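# Move ball to the other cup and reseat frame

## Task

Carry the ball into the cup on the other post, and return the frame to its correct spot so it sits on its rests. Both must stay where they are with no robot supporting them. Afterwards open the grippers and pull the arms away.

## Robot and tools

Setup: six identical i2rt Big YAM arms named arm1, arm2, arm3, arm4, arm5 and arm6. Each has six revolute joints, a two-finger gripper and a wrist camera (arm1_cam_wrist to arm6_cam_wrist). A fixed room camera, cam_high, sees the scene from above. Each hand reaches roughly 1.0 m from its joint1 axis. An occasional outside nudge may move a loose object.

Frames: one shared scene frame, origin on the floor, +z up. 'hand' is the point halfway between the fingertips; its z axis runs along the fingers and its y axis is the direction the fingers open and close. Hand poses depend on each arm's foot pose, which is never printed. You command joints only, never Cartesian poses.

Joints (absolute targets, radians; done-tolerance after the ±): joint1_rad -2.879..2.879 ±0.045, base yaw, positive is counter-clockwise seen from above, 0 points the arm the way its foot faces. joint2_rad 0..3.141 ±0.14, shoulder; 0 has the upper arm lying back roughly level, increasing lifts it up then forward. joint3_rad 0..3.019 ±0.09, elbow; 0 is fully folded, increasing straightens it. joint4_rad -1.692..1.57 ±0.055, hand pitch, positive tips fingers up. joint5_rad -1.57..1.57 ±0.03, sideways hand swing, positive toward the arm's right. joint6_rad -2.094..2.094 ±0.035, hand roll, positive clockwise viewed from behind the hand. gripper_m 0..0.093 ±0.003 is the fingertip gap in metres; each finger pad can squeeze about 50-62 N. Joints move at different speeds, so the hand can sweep a wide arc between postures.

execute_actions: argument 'actions' is a list holding zero or one action. The action is an object keyed by arm name; each arm entry has one key 'joints', an object mapping joint names (joint1_rad..joint6_rad, gripper_m) to absolute targets in the units above. Every arm listed starts together; each can finish at a different moment; one action is capped at 15 s. Anything you omit keeps its previous target and may still be pushing. Unknown keys or out-of-range numbers reject the whole call with no motion. Optional 'cameras': a list of camera names, or 'all'; null/omitted gives every camera, [] gives none. An empty actions list just reports state and pictures. Results give each robot's joint_positions, joint torques (offset, scaled and noisy, nonzero even in free air), joint_status per commanded joint, an on_its_own section for uncommanded behaviour ('held at' is the held target, not the position), and images listed in the order of the 'pictures' line.

joint_status words: 'off_target' means it stopped short and may keep pushing. 'contact_stop' or 'time_out' means it now holds where it halted, though a timed-out joint may keep a nearby target (within 0.375, 0.375, 0.113, 0.225, 0.075, 0.3 rad for joints 1-6) and keep pushing, moving on its own if freed; send its reported position to relieve it. 'not_followed' (with a 'joint command not followed' line and usually a 'cause:') means a self/inter-arm clearance check held back that arm's joint targets; its gripper command still runs, and the blocked targets may be retried every action until replaced or the path clears. That check can be late and ignores fingers, gripper housings and wrist cameras. Tiny target changes may not move a joint. A loaded joint that holds up may sag.

wait: 'seconds' 0 to 10; commands nothing new, returns the same output as an empty action.

zoom_image: 'camera' (one camera name) and 'region' [x0, y0, x1, y1] in pixels of that camera's latest full image, top-left is (0,0), at most 504 by 504. Wrist images are 616x616 fisheye; cam_high is 504x504 pinhole with strong radial distortion.

read_manual: optional 'section', only 'licences'; returns URDF licence text, no motion.

finished_scene: 'scene' is the integer number of the current scene; irreversible, it ends the scene after the last command has been held and reports success. Replying without a tool call also ends things.

Safety: do not let arms squeeze against each other (this fails and ends the run; hard impacts may too). Objects touching robots are fine. Never knock items off the work area or onto the floor. Avoid drops, slips, slams and forcing into obstacles: the arm does not stop on contact and keeps pressing. Sustained load heats motors: a MOTOR HOT line appears at 85 °C; at 100 °C an OVER-TEMPERATURE FAULT drops that whole arm, and its unfinished keys read 'limit_stop_at_motor_heat' (resend targets later). The robots hold your last command while you think, and arms do not wait on each other. Before ending, make sure ball and frame rest unaided, grippers are open and arms have backed off.

Each tool is called after "Emit:" as name([rows], argument=value, ...), one row to a line, values as JSON.

## Session

Emit:
execute_actions([
  {"arm1":{"joints":{"joint1_rad":0,"joint2_rad":1.2,"joint3_rad":1.02,"joint4_rad":-0.76,"joint5_rad":0,"joint6_rad":0}},"arm2":{"joints":{"joint1_rad":0,"joint2_rad":1.2,"joint3_rad":1.02,"joint4_rad":-0.76,"joint5_rad":0,"joint6_rad":0}},"arm3":{"joints":{"joint1_rad":0,"joint2_rad":1.2,"joint3_rad":1.02,"joint4_rad":-0.76,"joint5_rad":0,"joint6_rad":0}},"arm4":{"joints":{"joint1_rad":0,"joint2_rad":1.2,"joint3_rad":1.02,"joint4_rad":-0.76,"joint5_rad":0,"joint6_rad":0}},"arm5":{"joints":{"joint1_rad":0,"joint2_rad":1.2,"joint3_rad":1.02,"joint4_rad":-0.76,"joint5_rad":0,"joint6_rad":0}},"arm6":{"joints":{"joint1_rad":0,"joint2_rad":1.2,"joint3_rad":1.02,"joint4_rad":-0.76,"joint5_rad":0,"joint6_rad":0}}},
])

Scene clock: 1.43 s.
Joint torques (N m, as the arm reports them, + toward a larger angle): arm1=[  1.23 -12.27  10.82   2.96   0.17   0.  ] | arm2=[ -1.4  -10.36   9.33   2.26  -0.23  -0.2 ] | arm3=[-0.61 -8.9  11.35  1.85  0.2  -0.03] | arm4=[ -0.06 -10.24  11.34   2.56   0.34  -0.07] | arm5=[ 1.09 -9.65  8.9   2.13  0.11 -0.09] | arm6=[-0.22 -8.06 13.08  2.06  0.22 -0.17]
Motor temperatures (°C, as the motors report them): arm1=[22 23 27 23 25 25] | arm2=[23 27 26 25 21 21] | arm3=[21 27 26 24 23 22] | arm4=[24 25 24 22 21 23] | arm5=[24 25 27 21 21 22] | arm6=[24 25 24 25 24 22]
arm1.joint_positions: joint1_rad=+0.013 joint2_rad=+1.213 joint3_rad=+0.988 joint4_rad=-0.786 joint5_rad=-0.004 joint6_rad=-0.010 gripper_m=+0.094
arm1.joint_status: all done
arm1.hand: x=-0.3917 y=+1.2769 z=+0.9925 quat_wxyz=(-0.230, -0.521, -0.809, +0.144) (m; scene frame)
arm2.joint_positions: joint1_rad=-0.005 joint2_rad=+1.205 joint3_rad=+1.008 joint4_rad=-0.779 joint5_rad=+0.004 joint6_rad=+0.011 gripper_m=+0.094
arm2.joint_status: all done
arm2.hand: x=-1.0869 y=+0.1712 z=+0.9905 quat_wxyz=(-0.293, -0.116, -0.948, +0.036) (m; scene frame)
arm3.joint_positions: joint1_rad=-0.002 joint2_rad=+1.205 joint3_rad=+1.001 joint4_rad=-0.785 joint5_rad=-0.004 joint6_rad=-0.011 gripper_m=+0.094
arm3.joint_status: all done
arm3.hand: x=-1.2156 y=-0.5842 z=+1.0515 quat_wxyz=(-0.280, +0.278, -0.915, -0.081) (m; scene frame)
arm4.joint_positions: joint1_rad=-0.009 joint2_rad=+1.210 joint3_rad=+0.999 joint4_rad=-0.785 joint5_rad=-0.004 joint6_rad=+0.008 gripper_m=+0.094
arm4.joint_status: all done
arm4.hand: x=-0.2324 y=-1.0385 z=+1.0675 quat_wxyz=(-0.209, +0.652, -0.702, -0.196) (m; scene frame)
arm5.joint_positions: joint1_rad=-0.008 joint2_rad=+1.212 joint3_rad=+1.004 joint4_rad=-0.783 joint5_rad=-0.002 joint6_rad=+0.009 gripper_m=+0.094
arm5.joint_status: all done
arm5.hand: x=+1.0252 y=-0.9030 z=+1.0694 quat_wxyz=(-0.128, +0.853, -0.442, -0.247) (m; scene frame)
arm6.joint_positions: joint1_rad=+0.006 joint2_rad=+1.209 joint3_rad=+1.000 joint4_rad=-0.774 joint5_rad=-0.004 joint6_rad=+0.013 gripper_m=+0.094
arm6.joint_status: all done
arm6.hand: x=+1.1634 y=+0.6871 z=+1.0688 quat_wxyz=(-0.143, -0.836, -0.469, +0.248) (m; scene frame)
pictures: arm1_cam_wrist, arm2_cam_wrist, arm3_cam_wrist, arm4_cam_wrist, arm5_cam_wrist, arm6_cam_wrist, cam_high
Images, in order (width x height): arm1_cam_wrist 616x616, arm2_cam_wrist 616x616, arm3_cam_wrist 616x616, arm4_cam_wrist 616x616, arm5_cam_wrist 616x616, arm6_cam_wrist 616x616, cam_high 504x504.

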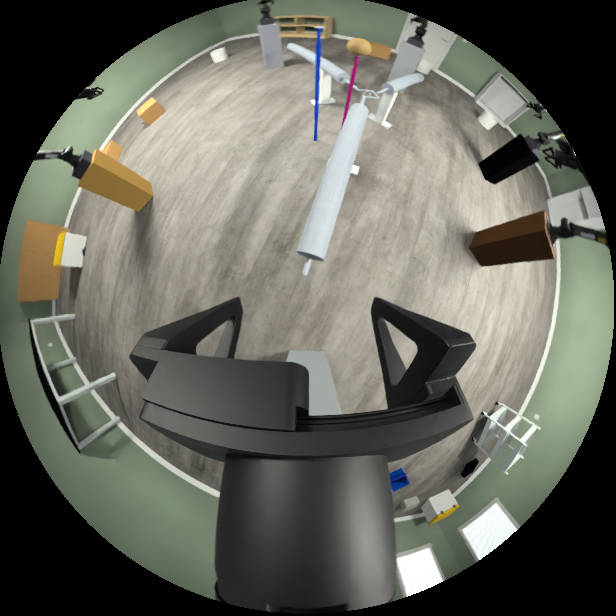

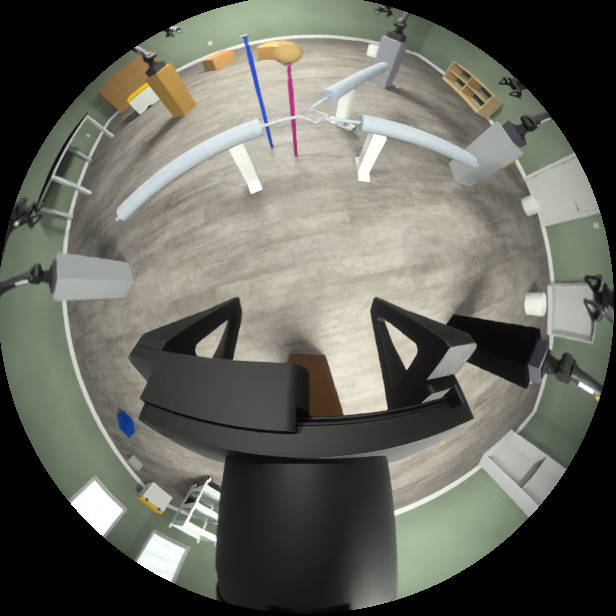

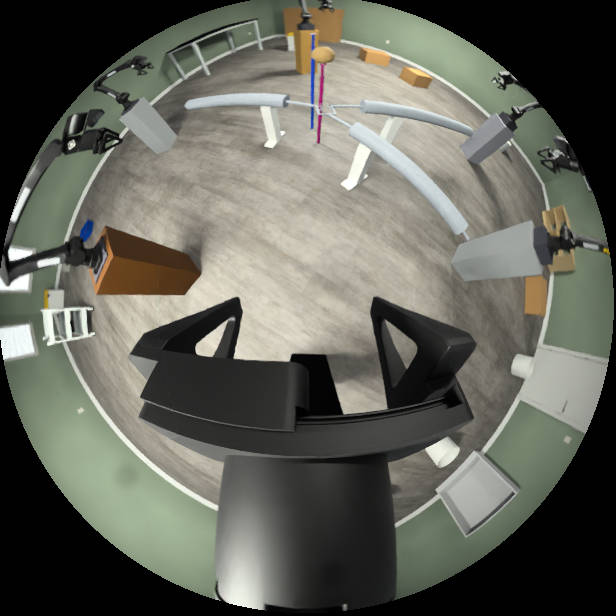

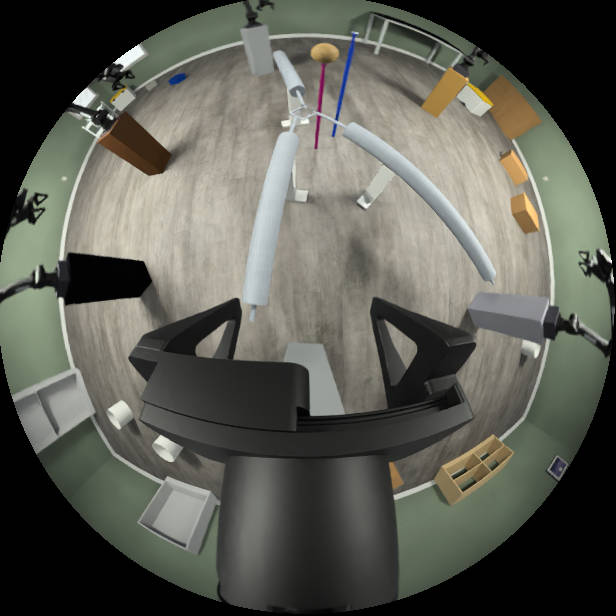

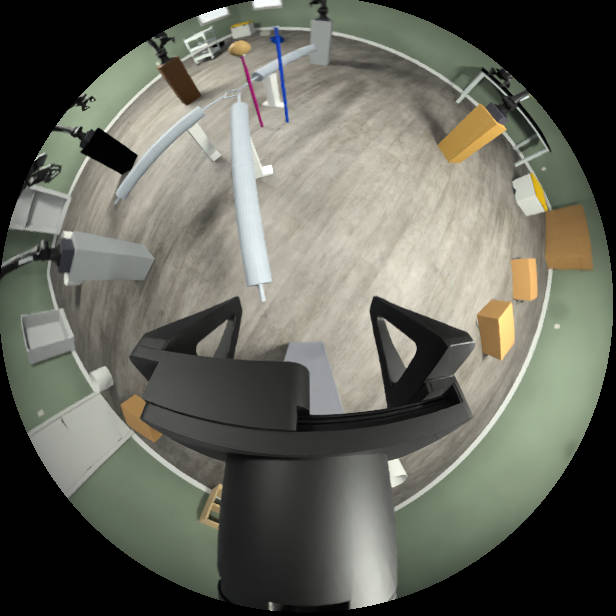

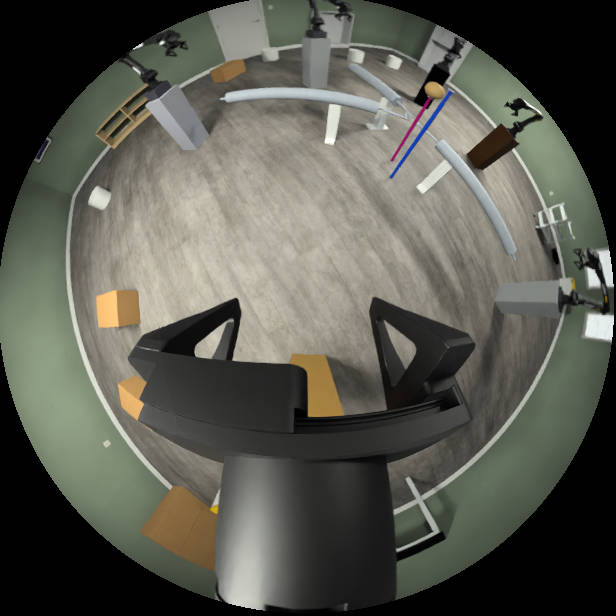

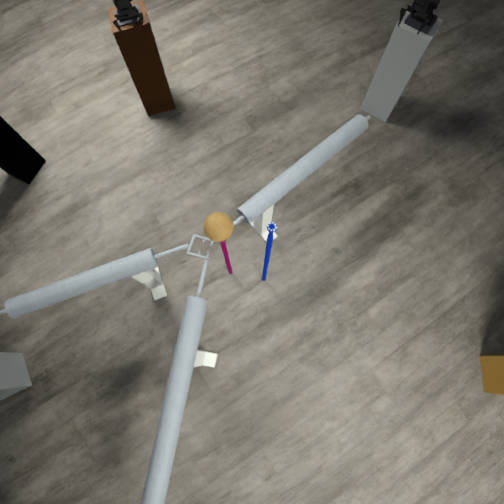

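Emit:
execute_actions([
  {"arm1":{"joints":{"joint1_rad":-0.005,"joint2_rad":2.315,"joint3_rad":1.415,"joint4_rad":-0.61,"joint6_rad":0.328}},"arm4":{"joints":{"joint1_rad":0.457,"joint2_rad":2.352,"joint3_rad":1.063,"joint4_rad":-0.25,"joint6_rad":0.606}},"arm5":{"joints":{"joint1_rad":0.36,"joint2_rad":2.405,"joint3_rad":1.288,"joint4_rad":-0.418,"joint6_rad":0.122}},"arm6":{"joints":{"joint1_rad":-0.2,"joint2_rad":2.6,"joint3_rad":2.2,"joint4_rad":0.5,"joint5_rad":0.4}},"arm2":{"joints":{"joint1_rad":0.3,"joint2_rad":2.4,"joint3_rad":2.0,"joint4_rad":0.4,"joint5_rad":0.35}}},
], cameras=["arm1_cam_wrist","arm4_cam_wrist","arm5_cam_wrist","arm2_cam_wrist","arm6_cam_wrist"])

Scene clock: 15.47 s.
Joint torques (N m, as the arm reports them, + toward a larger angle): arm1=[  0.61 -25.83   6.73   1.04   0.11  -0.07] | arm2=[ -2.6  -27.71  11.79   2.63   0.11  -0.22] | arm3=[-0.6  -9.06 11.32  1.88  0.2  -0.03] | arm4=[ -0.72 -18.29   3.82   1.22   0.26   0.07] | arm5=[ -0.23 -17.85   3.72   0.14   0.04   0.04] | arm6=[ -0.11 -26.05  15.94   2.74   0.25  -0.09]
Motor temperatures (°C, as the motors report them): arm1=[22 23 30 23 25 25] | arm2=[23 28 30 25 21 21] | arm3=[21 27 29 24 23 22] | arm4=[24 26 27 22 21 23] | arm5=[24 25 29 21 21 22] | arm6=[24 26 28 25 24 22]
arm1.joint_positions: joint1_rad=+0.008 joint2_rad=+2.334 joint3_rad=+1.387 joint4_rad=-0.615 joint5_rad=-0.004 joint6_rad=+0.318 gripper_m=+0.094
arm1.joint_status: all done
arm1.hand: x=-0.3508 y=+1.1878 z=+0.5773 quat_wxyz=(-0.002, -0.673, -0.740, -0.006) (m; scene frame)
arm2.joint_positions: joint1_rad=+0.307 joint2_rad=+2.394 joint3_rad=+1.948 joint4_rad=+0.382 joint5_rad=+0.347 joint6_rad=+0.009 gripper_m=+0.094
arm2.joint_status: all done
arm2.hand: x=-0.6089 y=+0.2927 z=+0.9192 quat_wxyz=(-0.680, -0.092, -0.721, +0.097) (m; scene frame)
arm3.joint_positions: joint1_rad=-0.002 joint2_rad=+1.205 joint3_rad=+1.001 joint4_rad=-0.785 joint5_rad=-0.004 joint6_rad=-0.011 gripper_m=+0.094
arm3.joint_status: not commanded
arm3.hand: x=-1.2156 y=-0.5842 z=+1.0515 quat_wxyz=(-0.280, +0.278, -0.915, -0.081) (m; scene frame)
arm4.joint_positions: joint1_rad=+0.462 joint2_rad=+2.361 joint3_rad=+1.047 joint4_rad=-0.268 joint5_rad=-0.001 joint6_rad=+0.598 gripper_m=+0.094
arm4.joint_status: all done
arm4.hand: x=-0.4300 y=-1.0950 z=+0.5773 quat_wxyz=(-0.002, +0.635, -0.773, +0.004) (m; scene frame)
arm5.joint_positions: joint1_rad=+0.364 joint2_rad=+2.408 joint3_rad=+1.277 joint4_rad=-0.422 joint5_rad=-0.001 joint6_rad=+0.114 gripper_m=+0.094
arm5.joint_status: all done
arm5.hand: x=+0.8679 y=-1.0003 z=+0.5859 quat_wxyz=(+0.001, +0.941, -0.339, -0.001) (m; scene frame)
arm6.joint_positions: joint1_rad=-0.208 joint2_rad=+2.607 joint3_rad=+2.149 joint4_rad=+0.486 joint5_rad=+0.395 joint6_rad=+0.011 gripper_m=+0.094
arm6.joint_status: all done
arm6.hand: x=+0.6970 y=+0.4304 z=+0.9440 quat_wxyz=(-0.156, -0.685, -0.141, +0.698) (m; scene frame)
pictures: arm1_cam_wrist, arm2_cam_wrist, arm4_cam_wrist, arm5_cam_wrist, arm6_cam_wrist
Images, in order (width x height): arm1_cam_wrist 616x616, arm2_cam_wrist 616x616, arm4_cam_wrist 616x616, arm5_cam_wrist 616x616, arm6_cam_wrist 616x616.

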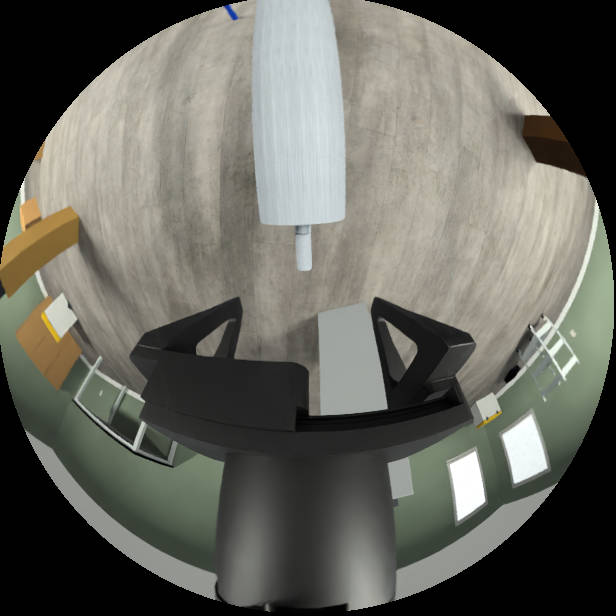

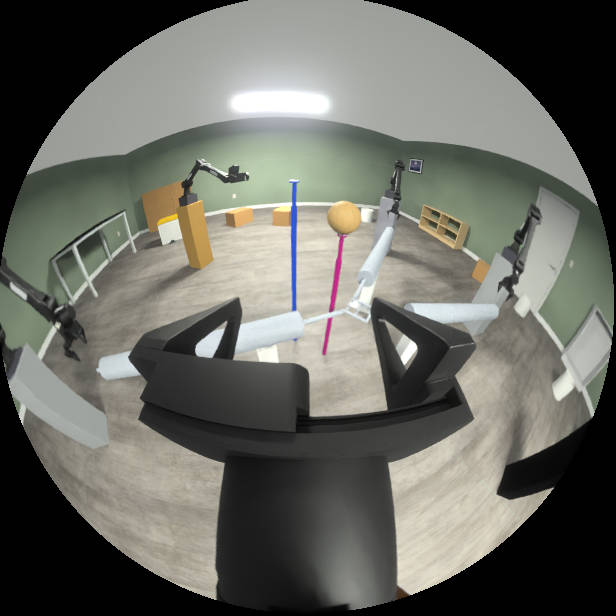

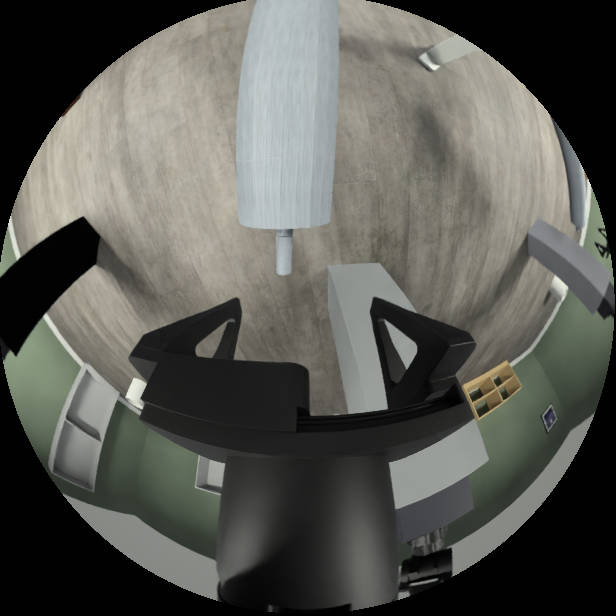

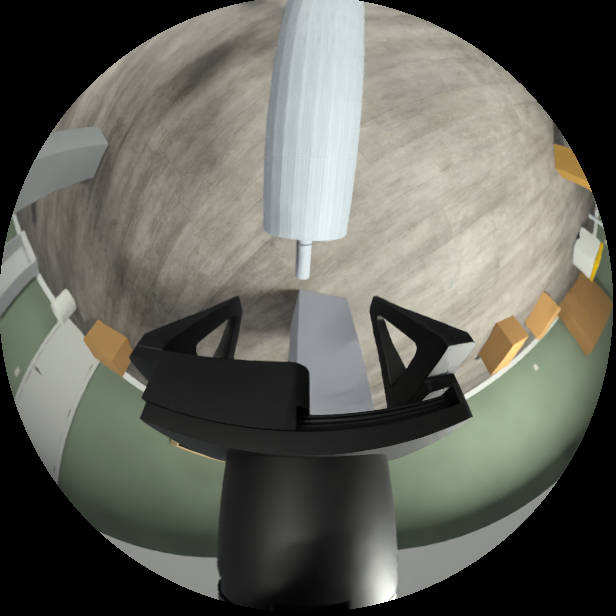

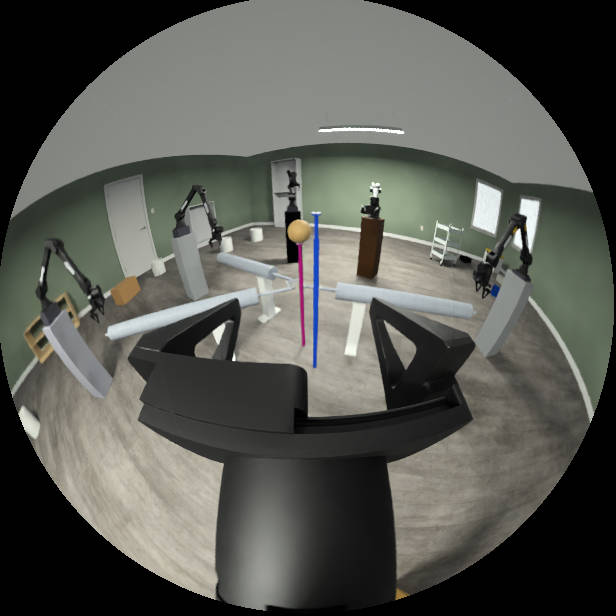

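Emit:
execute_actions([
  {"arm1":{"joints":{"joint2_rad":2.486,"joint3_rad":1.476,"joint4_rad":-0.5,"joint6_rad":0.26}},"arm4":{"joints":{"joint1_rad":0.512,"joint2_rad":2.56,"joint3_rad":1.212,"joint4_rad":-0.192,"joint6_rad":0.667}},"arm5":{"joints":{"joint1_rad":0.387,"joint2_rad":2.592,"joint3_rad":1.35,"joint4_rad":-0.288,"joint6_rad":0.19}}},
], cameras=["arm1_cam_wrist","arm4_cam_wrist","arm5_cam_wrist"])

Scene clock: 23.63 s.
Joint torques (N m, as the arm reports them, + toward a larger angle): arm1=[  1.06 -25.54   4.97   1.23   0.14  -0.24] | arm2=[ -2.38 -27.88  11.53   2.66   0.1   -0.18] | arm3=[-0.66 -9.03 11.32  1.87  0.2  -0.03] | arm4=[ -0.83 -19.82   2.61   0.87   0.26   0.07] | arm5=[  0.66 -18.37   2.38   0.54   0.07   0.05] | arm6=[  0.54 -26.1   15.93   2.57   0.24  -0.17]
Motor temperatures (°C, as the motors report them): arm1=[22 24 30 23 25 25] | arm2=[23 30 32 25 21 21] | arm3=[21 27 30 24 23 22] | arm4=[24 26 26 22 21 23] | arm5=[24 26 28 21 21 22] | arm6=[24 28 29 25 24 22]
arm1.joint_positions: joint1_rad=+0.008 joint2_rad=+2.508 joint3_rad=+1.463 joint4_rad=-0.514 joint5_rad=-0.004 joint6_rad=+0.270 gripper_m=+0.094
arm1.joint_status: all done
arm1.hand: x=-0.3489 y=+1.1852 z=+0.4995 quat_wxyz=(-0.004, -0.654, -0.756, -0.005) (m; scene frame)
arm2.joint_positions: joint1_rad=+0.307 joint2_rad=+2.394 joint3_rad=+1.948 joint4_rad=+0.382 joint5_rad=+0.347 joint6_rad=+0.009 gripper_m=+0.094
arm2.joint_status: not commanded
arm2.hand: x=-0.6089 y=+0.2927 z=+0.9192 quat_wxyz=(-0.680, -0.092, -0.721, +0.097) (m; scene frame)
arm3.joint_positions: joint1_rad=-0.002 joint2_rad=+1.205 joint3_rad=+1.001 joint4_rad=-0.785 joint5_rad=-0.004 joint6_rad=-0.011 gripper_m=+0.094
arm3.joint_status: not commanded
arm3.hand: x=-1.2156 y=-0.5842 z=+1.0515 quat_wxyz=(-0.280, +0.278, -0.915, -0.081) (m; scene frame)
arm4.joint_positions: joint1_rad=+0.515 joint2_rad=+2.571 joint3_rad=+1.208 joint4_rad=-0.202 joint5_rad=-0.001 joint6_rad=+0.659 gripper_m=+0.094
arm4.joint_status: all done
arm4.hand: x=-0.4614 y=-1.0818 z=+0.5020 quat_wxyz=(-0.004, +0.632, -0.775, -0.004) (m; scene frame)
arm5.joint_positions: joint1_rad=+0.383 joint2_rad=+2.602 joint3_rad=+1.345 joint4_rad=-0.300 joint5_rad=-0.001 joint6_rad=+0.181 gripper_m=+0.094
arm5.joint_status: all done
arm5.hand: x=+0.8744 y=-1.0163 z=+0.5015 quat_wxyz=(+0.001, +0.932, -0.362, +0.001) (m; scene frame)
arm6.joint_positions: joint1_rad=-0.208 joint2_rad=+2.607 joint3_rad=+2.149 joint4_rad=+0.486 joint5_rad=+0.395 joint6_rad=+0.011 gripper_m=+0.094
arm6.joint_status: not commanded
arm6.hand: x=+0.6970 y=+0.4304 z=+0.9440 quat_wxyz=(-0.156, -0.685, -0.141, +0.698) (m; scene frame)
pictures: arm1_cam_wrist, arm4_cam_wrist, arm5_cam_wrist
Images, in order (width x height): arm1_cam_wrist 616x616, arm4_cam_wrist 616x616, arm5_cam_wrist 616x616.

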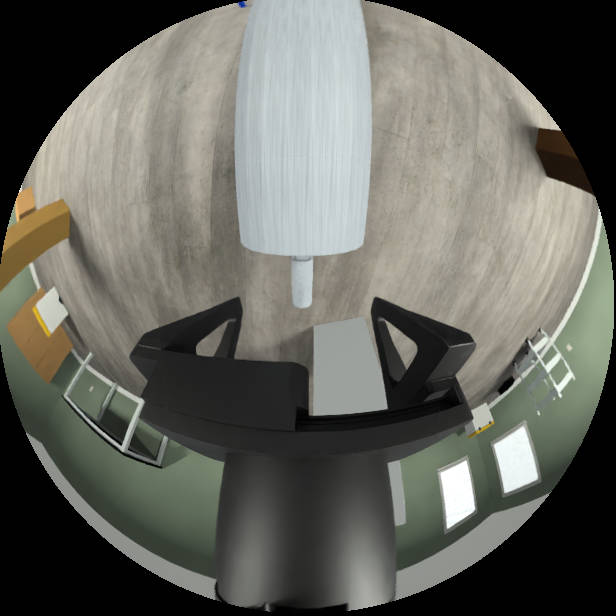

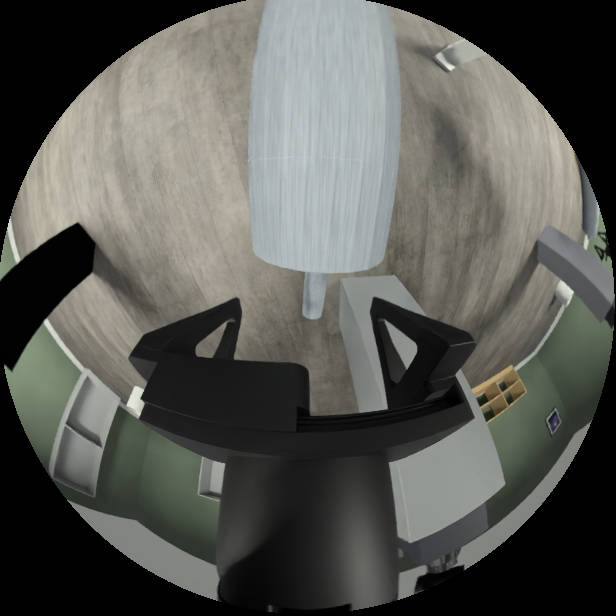

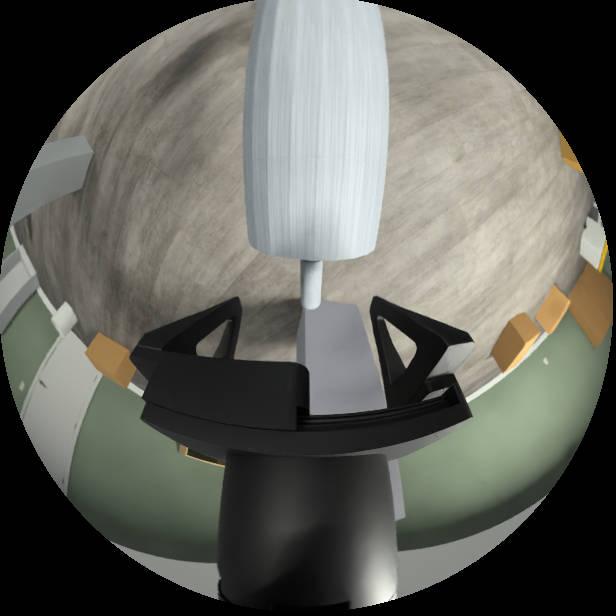

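Emit:
execute_actions([
  {"arm1":{"joints":{"joint1_rad":0.022,"joint2_rad":2.628,"joint3_rad":1.555,"joint4_rad":-0.442}},"arm4":{"joints":{"joint2_rad":2.72,"joint3_rad":1.292,"joint4_rad":-0.118,"joint6_rad":0.72}},"arm5":{"joints":{"joint1_rad":0.372,"joint2_rad":2.745,"joint3_rad":1.454,"joint4_rad":-0.24,"joint6_rad":0.21}}},
], cameras=[])

Emit:
execute_actions([
  {"arm1":{"joints":{"gripper_m":0}},"arm4":{"joints":{"gripper_m":0}},"arm5":{"joints":{"gripper_m":0}}},
], cameras=["arm1_cam_wrist","arm4_cam_wrist","arm5_cam_wrist","cam_high"])

Emit:
zoom_image(camera="cam_high", region=[170, 190, 290, 310])

Scene clock: 32.73 s.
Joint torques (N m, as the arm reports them, + toward a larger angle): arm1=[  2.56 -25.11   4.49   0.87   0.08  -0.25] | arm2=[ -2.14 -27.64  11.59   2.84   0.11  -0.2 ] | arm3=[-0.67 -9.03 11.31  1.86  0.2  -0.03] | arm4=[ -1.04 -19.82   1.96   1.05   0.29   0.08] | arm5=[  0.77 -14.38   2.59   0.5   -0.24   0.05] | arm6=[  0.12 -25.25  15.72   2.48   0.24  -0.15]
Motor temperatures (°C, as the motors report them): arm1=[22 25 29 23 25 25] | arm2=[23 31 33 25 21 21] | arm3=[21 27 31 24 23 22] | arm4=[24 27 25 22 21 23] | arm5=[24 27 28 21 21 22] | arm6=[24 29 30 25 24 22]
arm1.joint_positions: joint1_rad=+0.015 joint2_rad=+2.632 joint3_rad=+1.548 joint4_rad=-0.447 joint5_rad=-0.002 joint6_rad=+0.269 gripper_m=+0.094
arm1.joint_status: all done
arm1.hand: x=-0.3408 y=+1.1763 z=+0.4486 quat_wxyz=(-0.016, -0.652, -0.758, +0.001) (m; scene frame)
arm2.joint_positions: joint1_rad=+0.307 joint2_rad=+2.394 joint3_rad=+1.948 joint4_rad=+0.382 joint5_rad=+0.347 joint6_rad=+0.009 gripper_m=+0.094
arm2.joint_status: not commanded
arm2.hand: x=-0.6089 y=+0.2927 z=+0.9192 quat_wxyz=(-0.680, -0.092, -0.721, +0.097) (m; scene frame)
arm3.joint_positions: joint1_rad=-0.002 joint2_rad=+1.205 joint3_rad=+1.001 joint4_rad=-0.785 joint5_rad=-0.004 joint6_rad=-0.011 gripper_m=+0.094
arm3.joint_status: not commanded
arm3.hand: x=-1.2156 y=-0.5842 z=+1.0515 quat_wxyz=(-0.280, +0.278, -0.915, -0.081) (m; scene frame)
arm4.joint_positions: joint1_rad=+0.516 joint2_rad=+2.728 joint3_rad=+1.288 joint4_rad=-0.133 joint5_rad=-0.002 joint6_rad=+0.712 gripper_m=+0.094
arm4.joint_status: all done
arm4.hand: x=-0.4561 y=-1.0929 z=+0.4394 quat_wxyz=(-0.003, +0.611, -0.791, +0.000) (m; scene frame)
arm5.joint_positions: joint1_rad=+0.372 joint2_rad=+2.698 joint3_rad=+1.449 joint4_rad=-0.247 joint5_rad=+0.005 joint6_rad=+0.202 gripper_m=+0.094
arm5.joint_status: all done
arm5.hand: x=+0.8541 y=-0.9955 z=+0.4674 quat_wxyz=(-0.007, +0.926, -0.376, -0.028) (m; scene frame)
arm6.joint_positions: joint1_rad=-0.208 joint2_rad=+2.607 joint3_rad=+2.149 joint4_rad=+0.486 joint5_rad=+0.395 joint6_rad=+0.011 gripper_m=+0.094
arm6.joint_status: not commanded
arm6.hand: x=+0.6970 y=+0.4304 z=+0.9440 quat_wxyz=(-0.156, -0.685, -0.141, +0.698) (m; scene frame)
pictures: none
No camera images: the call's "cameras" was empty. Leave "cameras" out to get every camera's image.

Scene clock: 33.47 s.
Joint torques (N m, as the arm reports them, + toward a larger angle): arm1=[  2.39 -25.19   4.92   1.09   0.2   -0.32] | arm2=[ -2.2  -27.67  11.72   2.68   0.09  -0.15] | arm3=[-0.64 -9.06 11.32  1.87  0.2  -0.03] | arm4=[ -0.84 -19.35   1.89   1.09   0.25  -0.05] | arm5=[  0.55 -15.81   2.66   0.63  -0.22   0.09] | arm6=[ -0.32 -24.92  15.7    2.5    0.25  -0.17]
Motor temperatures (°C, as the motors report them): arm1=[22 25 29 23 25 25] | arm2=[23 31 33 25 21 21] | arm3=[21 27 31 24 23 22] | arm4=[24 27 25 22 21 23] | arm5=[24 27 28 21 21 22] | arm6=[24 29 30 25 24 22]
arm1.joint_positions: joint1_rad=+0.018 joint2_rad=+2.633 joint3_rad=+1.541 joint4_rad=-0.447 joint5_rad=-0.006 joint6_rad=+0.275 gripper_m=+0.019
arm1.joint_status: gripper_m off_target (ended at +0.019, target +0.000)
arm1.hand: x=-0.3402 y=+1.1815 z=+0.4468 quat_wxyz=(-0.013, -0.653, -0.758, -0.002) (m; scene frame)
arm2.joint_positions: joint1_rad=+0.307 joint2_rad=+2.394 joint3_rad=+1.948 joint4_rad=+0.382 joint5_rad=+0.347 joint6_rad=+0.009 gripper_m=+0.094
arm2.joint_status: not commanded
arm2.hand: x=-0.6089 y=+0.2927 z=+0.9192 quat_wxyz=(-0.680, -0.092, -0.721, +0.097) (m; scene frame)
arm3.joint_positions: joint1_rad=-0.002 joint2_rad=+1.205 joint3_rad=+1.001 joint4_rad=-0.785 joint5_rad=-0.004 joint6_rad=-0.011 gripper_m=+0.094
arm3.joint_status: not commanded
arm3.hand: x=-1.2156 y=-0.5842 z=+1.0515 quat_wxyz=(-0.280, +0.278, -0.915, -0.081) (m; scene frame)
arm4.joint_positions: joint1_rad=+0.516 joint2_rad=+2.728 joint3_rad=+1.288 joint4_rad=-0.132 joint5_rad=-0.001 joint6_rad=+0.725 gripper_m=+0.019
arm4.joint_status: gripper_m off_target (ended at +0.019, target +0.000)
arm4.hand: x=-0.4558 y=-1.0926 z=+0.4394 quat_wxyz=(-0.004, +0.606, -0.796, +0.000) (m; scene frame)
arm5.joint_positions: joint1_rad=+0.369 joint2_rad=+2.698 joint3_rad=+1.449 joint4_rad=-0.247 joint5_rad=+0.005 joint6_rad=+0.196 gripper_m=+0.091
arm5.joint_status: gripper_m off_target (ended at +0.091, target +0.000)
arm5.hand: x=+0.8551 y=-0.9940 z=+0.4674 quat_wxyz=(-0.008, +0.926, -0.375, -0.028) (m; scene frame)
arm6.joint_positions: joint1_rad=-0.208 joint2_rad=+2.607 joint3_rad=+2.149 joint4_rad=+0.486 joint5_rad=+0.395 joint6_rad=+0.011 gripper_m=+0.094
arm6.joint_status: not commanded
arm6.hand: x=+0.6970 y=+0.4304 z=+0.9440 quat_wxyz=(-0.156, -0.685, -0.141, +0.698) (m; scene frame)
pictures: arm1_cam_wrist, arm4_cam_wrist, arm5_cam_wrist, cam_high
Images, in order (width x height): arm1_cam_wrist 616x616, arm4_cam_wrist 616x616, arm5_cam_wrist 616x616, cam_high 504x504.

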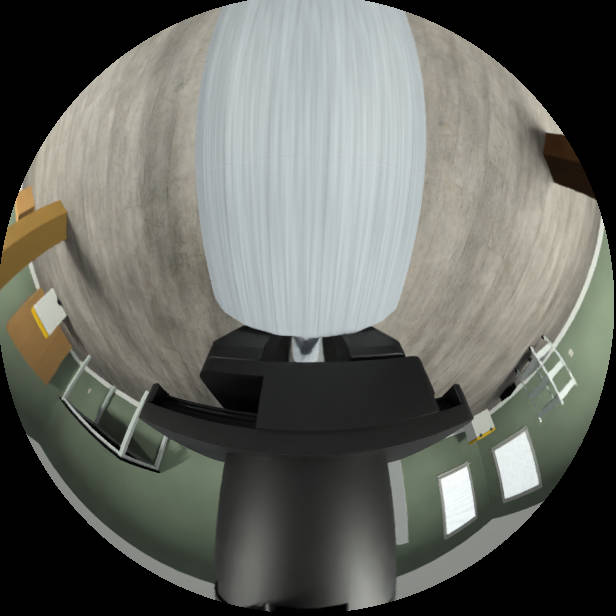

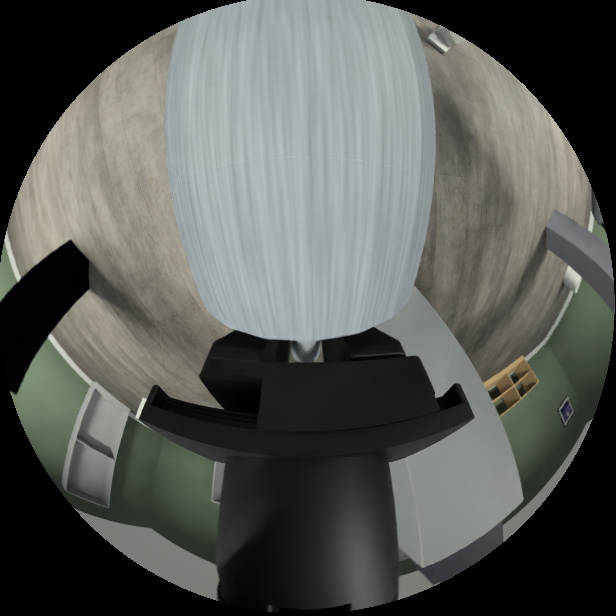

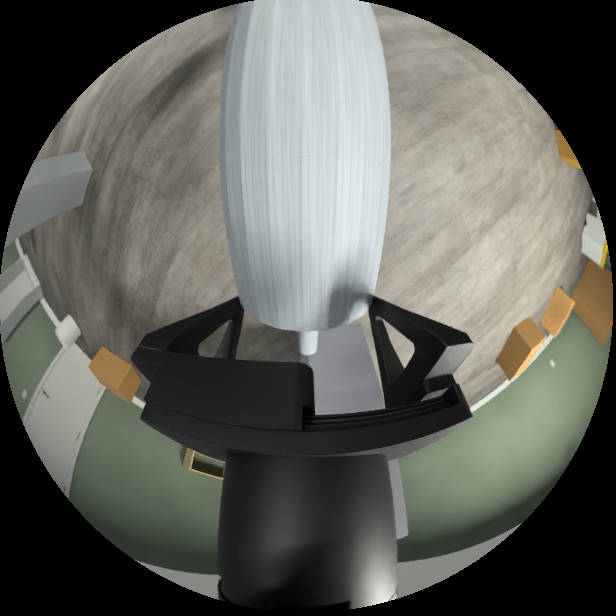

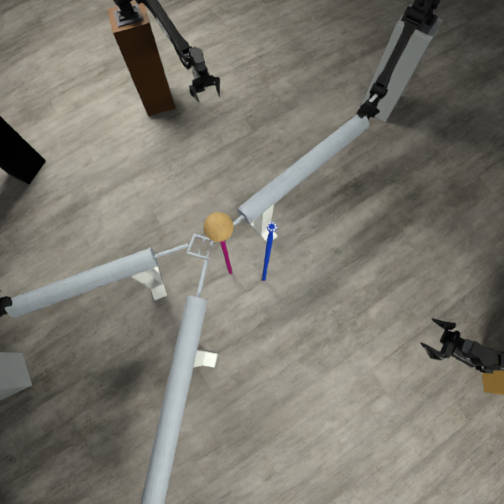

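Region (170, 190, 290, 310) of cam_high's 504x504 image, scaled by 4.200, with more detail than that image has.

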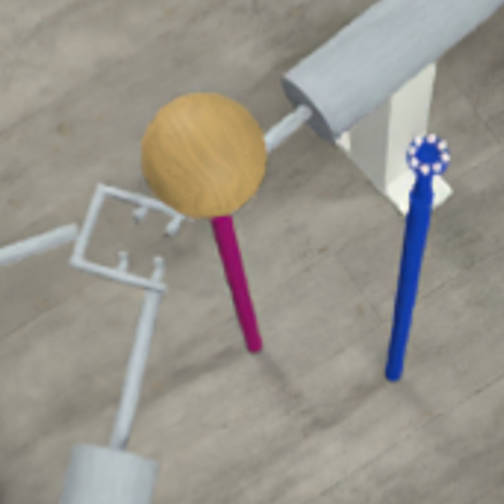

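Arm5 caught the tube; back off and redo, shoulder first.

Emit:
execute_actions([
  {"arm5":{"joints":{"gripper_m":0.093,"joint2_rad":2.62,"joint3_rad":1.36,"joint4_rad":-0.31}}},
], cameras=[])

Emit:
execute_actions([
  {"arm5":{"joints":{"joint2_rad":2.745,"joint3_rad":1.39,"gripper_m":0.06}}},
], cameras=[])

Emit:
execute_actions([
  {"arm5":{"joints":{"joint3_rad":1.452,"joint4_rad":-0.243}}},
], cameras=["arm5_cam_wrist"])

Scene clock: 36.87 s.
Joint torques (N m, as the arm reports them, + toward a larger angle): arm1=[  3.18 -25.52   4.45   0.3    0.2   -0.32] | arm2=[ -2.28 -27.22  11.59   2.71   0.09  -0.19] | arm3=[-0.65 -9.09 11.3   1.87  0.21 -0.02] | arm4=[ -0.54 -19.61   2.35   1.03   0.03  -0.02] | arm5=[  0.84 -17.34   1.88  -0.31  -0.06   0.  ] | arm6=[  0.79 -24.97  15.87   2.36   0.23  -0.15]
Motor temperatures (°C, as the motors report them): arm1=[22 25 29 23 25 25] | arm2=[23 31 33 25 21 21] | arm3=[21 27 31 24 23 22] | arm4=[24 27 25 22 21 23] | arm5=[24 27 27 21 21 22] | arm6=[24 30 31 25 24 22]
arm1.joint_positions: joint1_rad=+0.019 joint2_rad=+2.640 joint3_rad=+1.546 joint4_rad=-0.437 joint5_rad=-0.005 joint6_rad=+0.275 gripper_m=+0.019
arm1.joint_status: not commanded
arm1.hand: x=-0.3390 y=+1.1795 z=+0.4441 quat_wxyz=(-0.016, -0.652, -0.758, +0.000) (m; scene frame)
arm2.joint_positions: joint1_rad=+0.307 joint2_rad=+2.394 joint3_rad=+1.948 joint4_rad=+0.382 joint5_rad=+0.347 joint6_rad=+0.009 gripper_m=+0.094
arm2.joint_status: not commanded
arm2.hand: x=-0.6089 y=+0.2927 z=+0.9192 quat_wxyz=(-0.680, -0.092, -0.721, +0.097) (m; scene frame)
arm3.joint_positions: joint1_rad=-0.002 joint2_rad=+1.205 joint3_rad=+1.001 joint4_rad=-0.785 joint5_rad=-0.004 joint6_rad=-0.011 gripper_m=+0.094
arm3.joint_status: not commanded
arm3.hand: x=-1.2156 y=-0.5842 z=+1.0515 quat_wxyz=(-0.280, +0.278, -0.915, -0.081) (m; scene frame)
arm4.joint_positions: joint1_rad=+0.510 joint2_rad=+2.730 joint3_rad=+1.282 joint4_rad=-0.131 joint5_rad=+0.004 joint6_rad=+0.723 gripper_m=+0.019
arm4.joint_status: not commanded
arm4.hand: x=-0.4507 y=-1.0955 z=+0.4383 quat_wxyz=(-0.005, +0.604, -0.797, +0.004) (m; scene frame)
arm5.joint_positions: joint1_rad=+0.369 joint2_rad=+2.623 joint3_rad=+1.363 joint4_rad=-0.297 joint5_rad=+0.002 joint6_rad=+0.201 gripper_m=+0.093
arm5.joint_status: all done
arm5.hand: x=+0.8773 y=-1.0091 z=+0.4935 quat_wxyz=(+0.000, +0.926, -0.378, +0.001) (m; scene frame)
arm6.joint_positions: joint1_rad=-0.208 joint2_rad=+2.607 joint3_rad=+2.149 joint4_rad=+0.486 joint5_rad=+0.395 joint6_rad=+0.011 gripper_m=+0.094
arm6.joint_status: not commanded
arm6.hand: x=+0.6970 y=+0.4304 z=+0.9440 quat_wxyz=(-0.156, -0.685, -0.141, +0.698) (m; scene frame)
pictures: none
No camera images: the call's "cameras" was empty. Leave "cameras" out to get every camera's image.

Scene clock: 37.80 s.
Joint torques (N m, as the arm reports them, + toward a larger angle): arm1=[  2.45 -25.86   4.54   0.55   0.23  -0.3 ] | arm2=[ -2.2  -27.28  11.67   2.7    0.09  -0.14] | arm3=[-0.66 -9.07 11.32  1.87  0.21 -0.02] | arm4=[ -0.53 -19.57   2.3    1.03   0.02  -0.03] | arm5=[  1.23 -17.81   0.92  -0.67  -0.04   0.06] | arm6=[  0.23 -24.72  15.81   2.64   0.29  -0.17]
Motor temperatures (°C, as the motors report them): arm1=[22 25 29 23 25 25] | arm2=[23 31 33 25 21 21] | arm3=[21 27 31 24 23 22] | arm4=[24 27 25 22 21 23] | arm5=[24 27 27 21 21 22] | arm6=[24 30 31 25 24 22]
arm1.joint_positions: joint1_rad=+0.019 joint2_rad=+2.640 joint3_rad=+1.546 joint4_rad=-0.437 joint5_rad=-0.005 joint6_rad=+0.275 gripper_m=+0.019
arm1.joint_status: not commanded
arm1.hand: x=-0.3390 y=+1.1795 z=+0.4441 quat_wxyz=(-0.016, -0.652, -0.758, +0.000) (m; scene frame)
arm2.joint_positions: joint1_rad=+0.307 joint2_rad=+2.394 joint3_rad=+1.948 joint4_rad=+0.382 joint5_rad=+0.347 joint6_rad=+0.009 gripper_m=+0.094
arm2.joint_status: not commanded
arm2.hand: x=-0.6089 y=+0.2927 z=+0.9192 quat_wxyz=(-0.680, -0.092, -0.721, +0.097) (m; scene frame)
arm3.joint_positions: joint1_rad=-0.002 joint2_rad=+1.205 joint3_rad=+1.001 joint4_rad=-0.785 joint5_rad=-0.004 joint6_rad=-0.011 gripper_m=+0.094
arm3.joint_status: not commanded
arm3.hand: x=-1.2156 y=-0.5842 z=+1.0515 quat_wxyz=(-0.280, +0.278, -0.915, -0.081) (m; scene frame)
arm4.joint_positions: joint1_rad=+0.510 joint2_rad=+2.730 joint3_rad=+1.282 joint4_rad=-0.131 joint5_rad=+0.004 joint6_rad=+0.723 gripper_m=+0.019
arm4.joint_status: not commanded
arm4.hand: x=-0.4507 y=-1.0955 z=+0.4383 quat_wxyz=(-0.005, +0.604, -0.797, +0.004) (m; scene frame)
arm5.joint_positions: joint1_rad=+0.369 joint2_rad=+2.753 joint3_rad=+1.389 joint4_rad=-0.300 joint5_rad=+0.002 joint6_rad=+0.201 gripper_m=+0.060
arm5.joint_status: all done
arm5.hand: x=+0.9209 y=-1.0373 z=+0.4373 quat_wxyz=(+0.009, +0.925, -0.377, +0.054) (m; scene frame)
arm6.joint_positions: joint1_rad=-0.208 joint2_rad=+2.607 joint3_rad=+2.149 joint4_rad=+0.486 joint5_rad=+0.395 joint6_rad=+0.011 gripper_m=+0.094
arm6.joint_status: not commanded
arm6.hand: x=+0.6970 y=+0.4304 z=+0.9440 quat_wxyz=(-0.156, -0.685, -0.141, +0.698) (m; scene frame)
pictures: none
No camera images: the call's "cameras" was empty. Leave "cameras" out to get every camera's image.

Scene clock: 38.67 s.
Joint torques (N m, as the arm reports them, + toward a larger angle): arm1=[  2.96 -25.46   4.53   0.4    0.19  -0.33] | arm2=[ -2.9  -27.41  11.72   2.83   0.1   -0.16] | arm3=[-0.67 -9.06 11.33  1.87  0.2  -0.03] | arm4=[ -0.49 -19.47   2.3    1.04   0.02  -0.02] | arm5=[  0.32 -18.77   2.02   0.53  -0.05   0.05] | arm6=[  0.35 -25.61  15.66   2.57   0.29  -0.13]
Motor temperatures (°C, as the motors report them): arm1=[22 25 29 23 25 25] | arm2=[23 31 33 25 21 21] | arm3=[21 27 31 24 23 22] | arm4=[24 27 25 22 21 23] | arm5=[24 27 27 21 21 22] | arm6=[24 30 31 25 24 22]
arm1.joint_positions: joint1_rad=+0.019 joint2_rad=+2.640 joint3_rad=+1.546 joint4_rad=-0.437 joint5_rad=-0.005 joint6_rad=+0.275 gripper_m=+0.019
arm1.joint_status: not commanded
arm1.hand: x=-0.3390 y=+1.1795 z=+0.4441 quat_wxyz=(-0.016, -0.652, -0.758, +0.000) (m; scene frame)
arm2.joint_positions: joint1_rad=+0.307 joint2_rad=+2.394 joint3_rad=+1.948 joint4_rad=+0.382 joint5_rad=+0.347 joint6_rad=+0.009 gripper_m=+0.094
arm2.joint_status: not commanded
arm2.hand: x=-0.6089 y=+0.2927 z=+0.9192 quat_wxyz=(-0.680, -0.092, -0.721, +0.097) (m; scene frame)
arm3.joint_positions: joint1_rad=-0.002 joint2_rad=+1.205 joint3_rad=+1.001 joint4_rad=-0.785 joint5_rad=-0.004 joint6_rad=-0.011 gripper_m=+0.094
arm3.joint_status: not commanded
arm3.hand: x=-1.2156 y=-0.5842 z=+1.0515 quat_wxyz=(-0.280, +0.278, -0.915, -0.081) (m; scene frame)
arm4.joint_positions: joint1_rad=+0.510 joint2_rad=+2.730 joint3_rad=+1.282 joint4_rad=-0.131 joint5_rad=+0.004 joint6_rad=+0.723 gripper_m=+0.019
arm4.joint_status: not commanded
arm4.hand: x=-0.4507 y=-1.0955 z=+0.4383 quat_wxyz=(-0.005, +0.604, -0.797, +0.004) (m; scene frame)
arm5.joint_positions: joint1_rad=+0.369 joint2_rad=+2.753 joint3_rad=+1.447 joint4_rad=-0.254 joint5_rad=+0.002 joint6_rad=+0.201 gripper_m=+0.060
arm5.joint_status: all done
arm5.hand: x=+0.8814 y=-1.0118 z=+0.4406 quat_wxyz=(+0.000, +0.926, -0.378, +0.003) (m; scene frame)
arm6.joint_positions: joint1_rad=-0.208 joint2_rad=+2.607 joint3_rad=+2.149 joint4_rad=+0.486 joint5_rad=+0.395 joint6_rad=+0.011 gripper_m=+0.094
arm6.joint_status: not commanded
arm6.hand: x=+0.6970 y=+0.4304 z=+0.9440 quat_wxyz=(-0.156, -0.685, -0.141, +0.698) (m; scene frame)
pictures: arm5_cam_wrist
Images, in order (width x height): arm5_cam_wrist 616x616.

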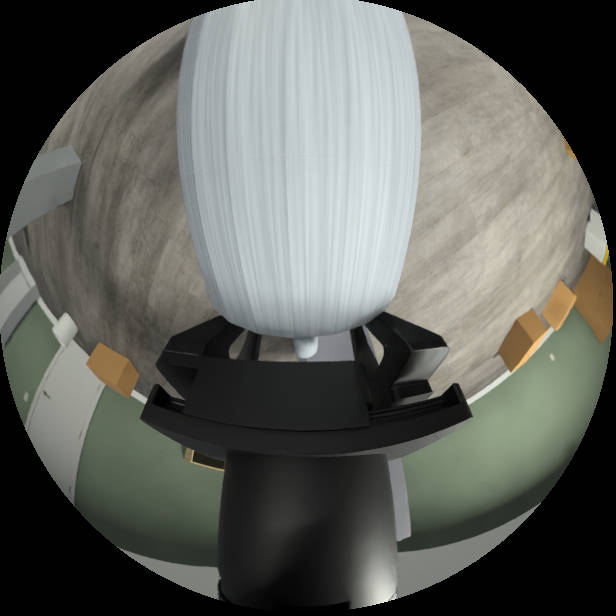

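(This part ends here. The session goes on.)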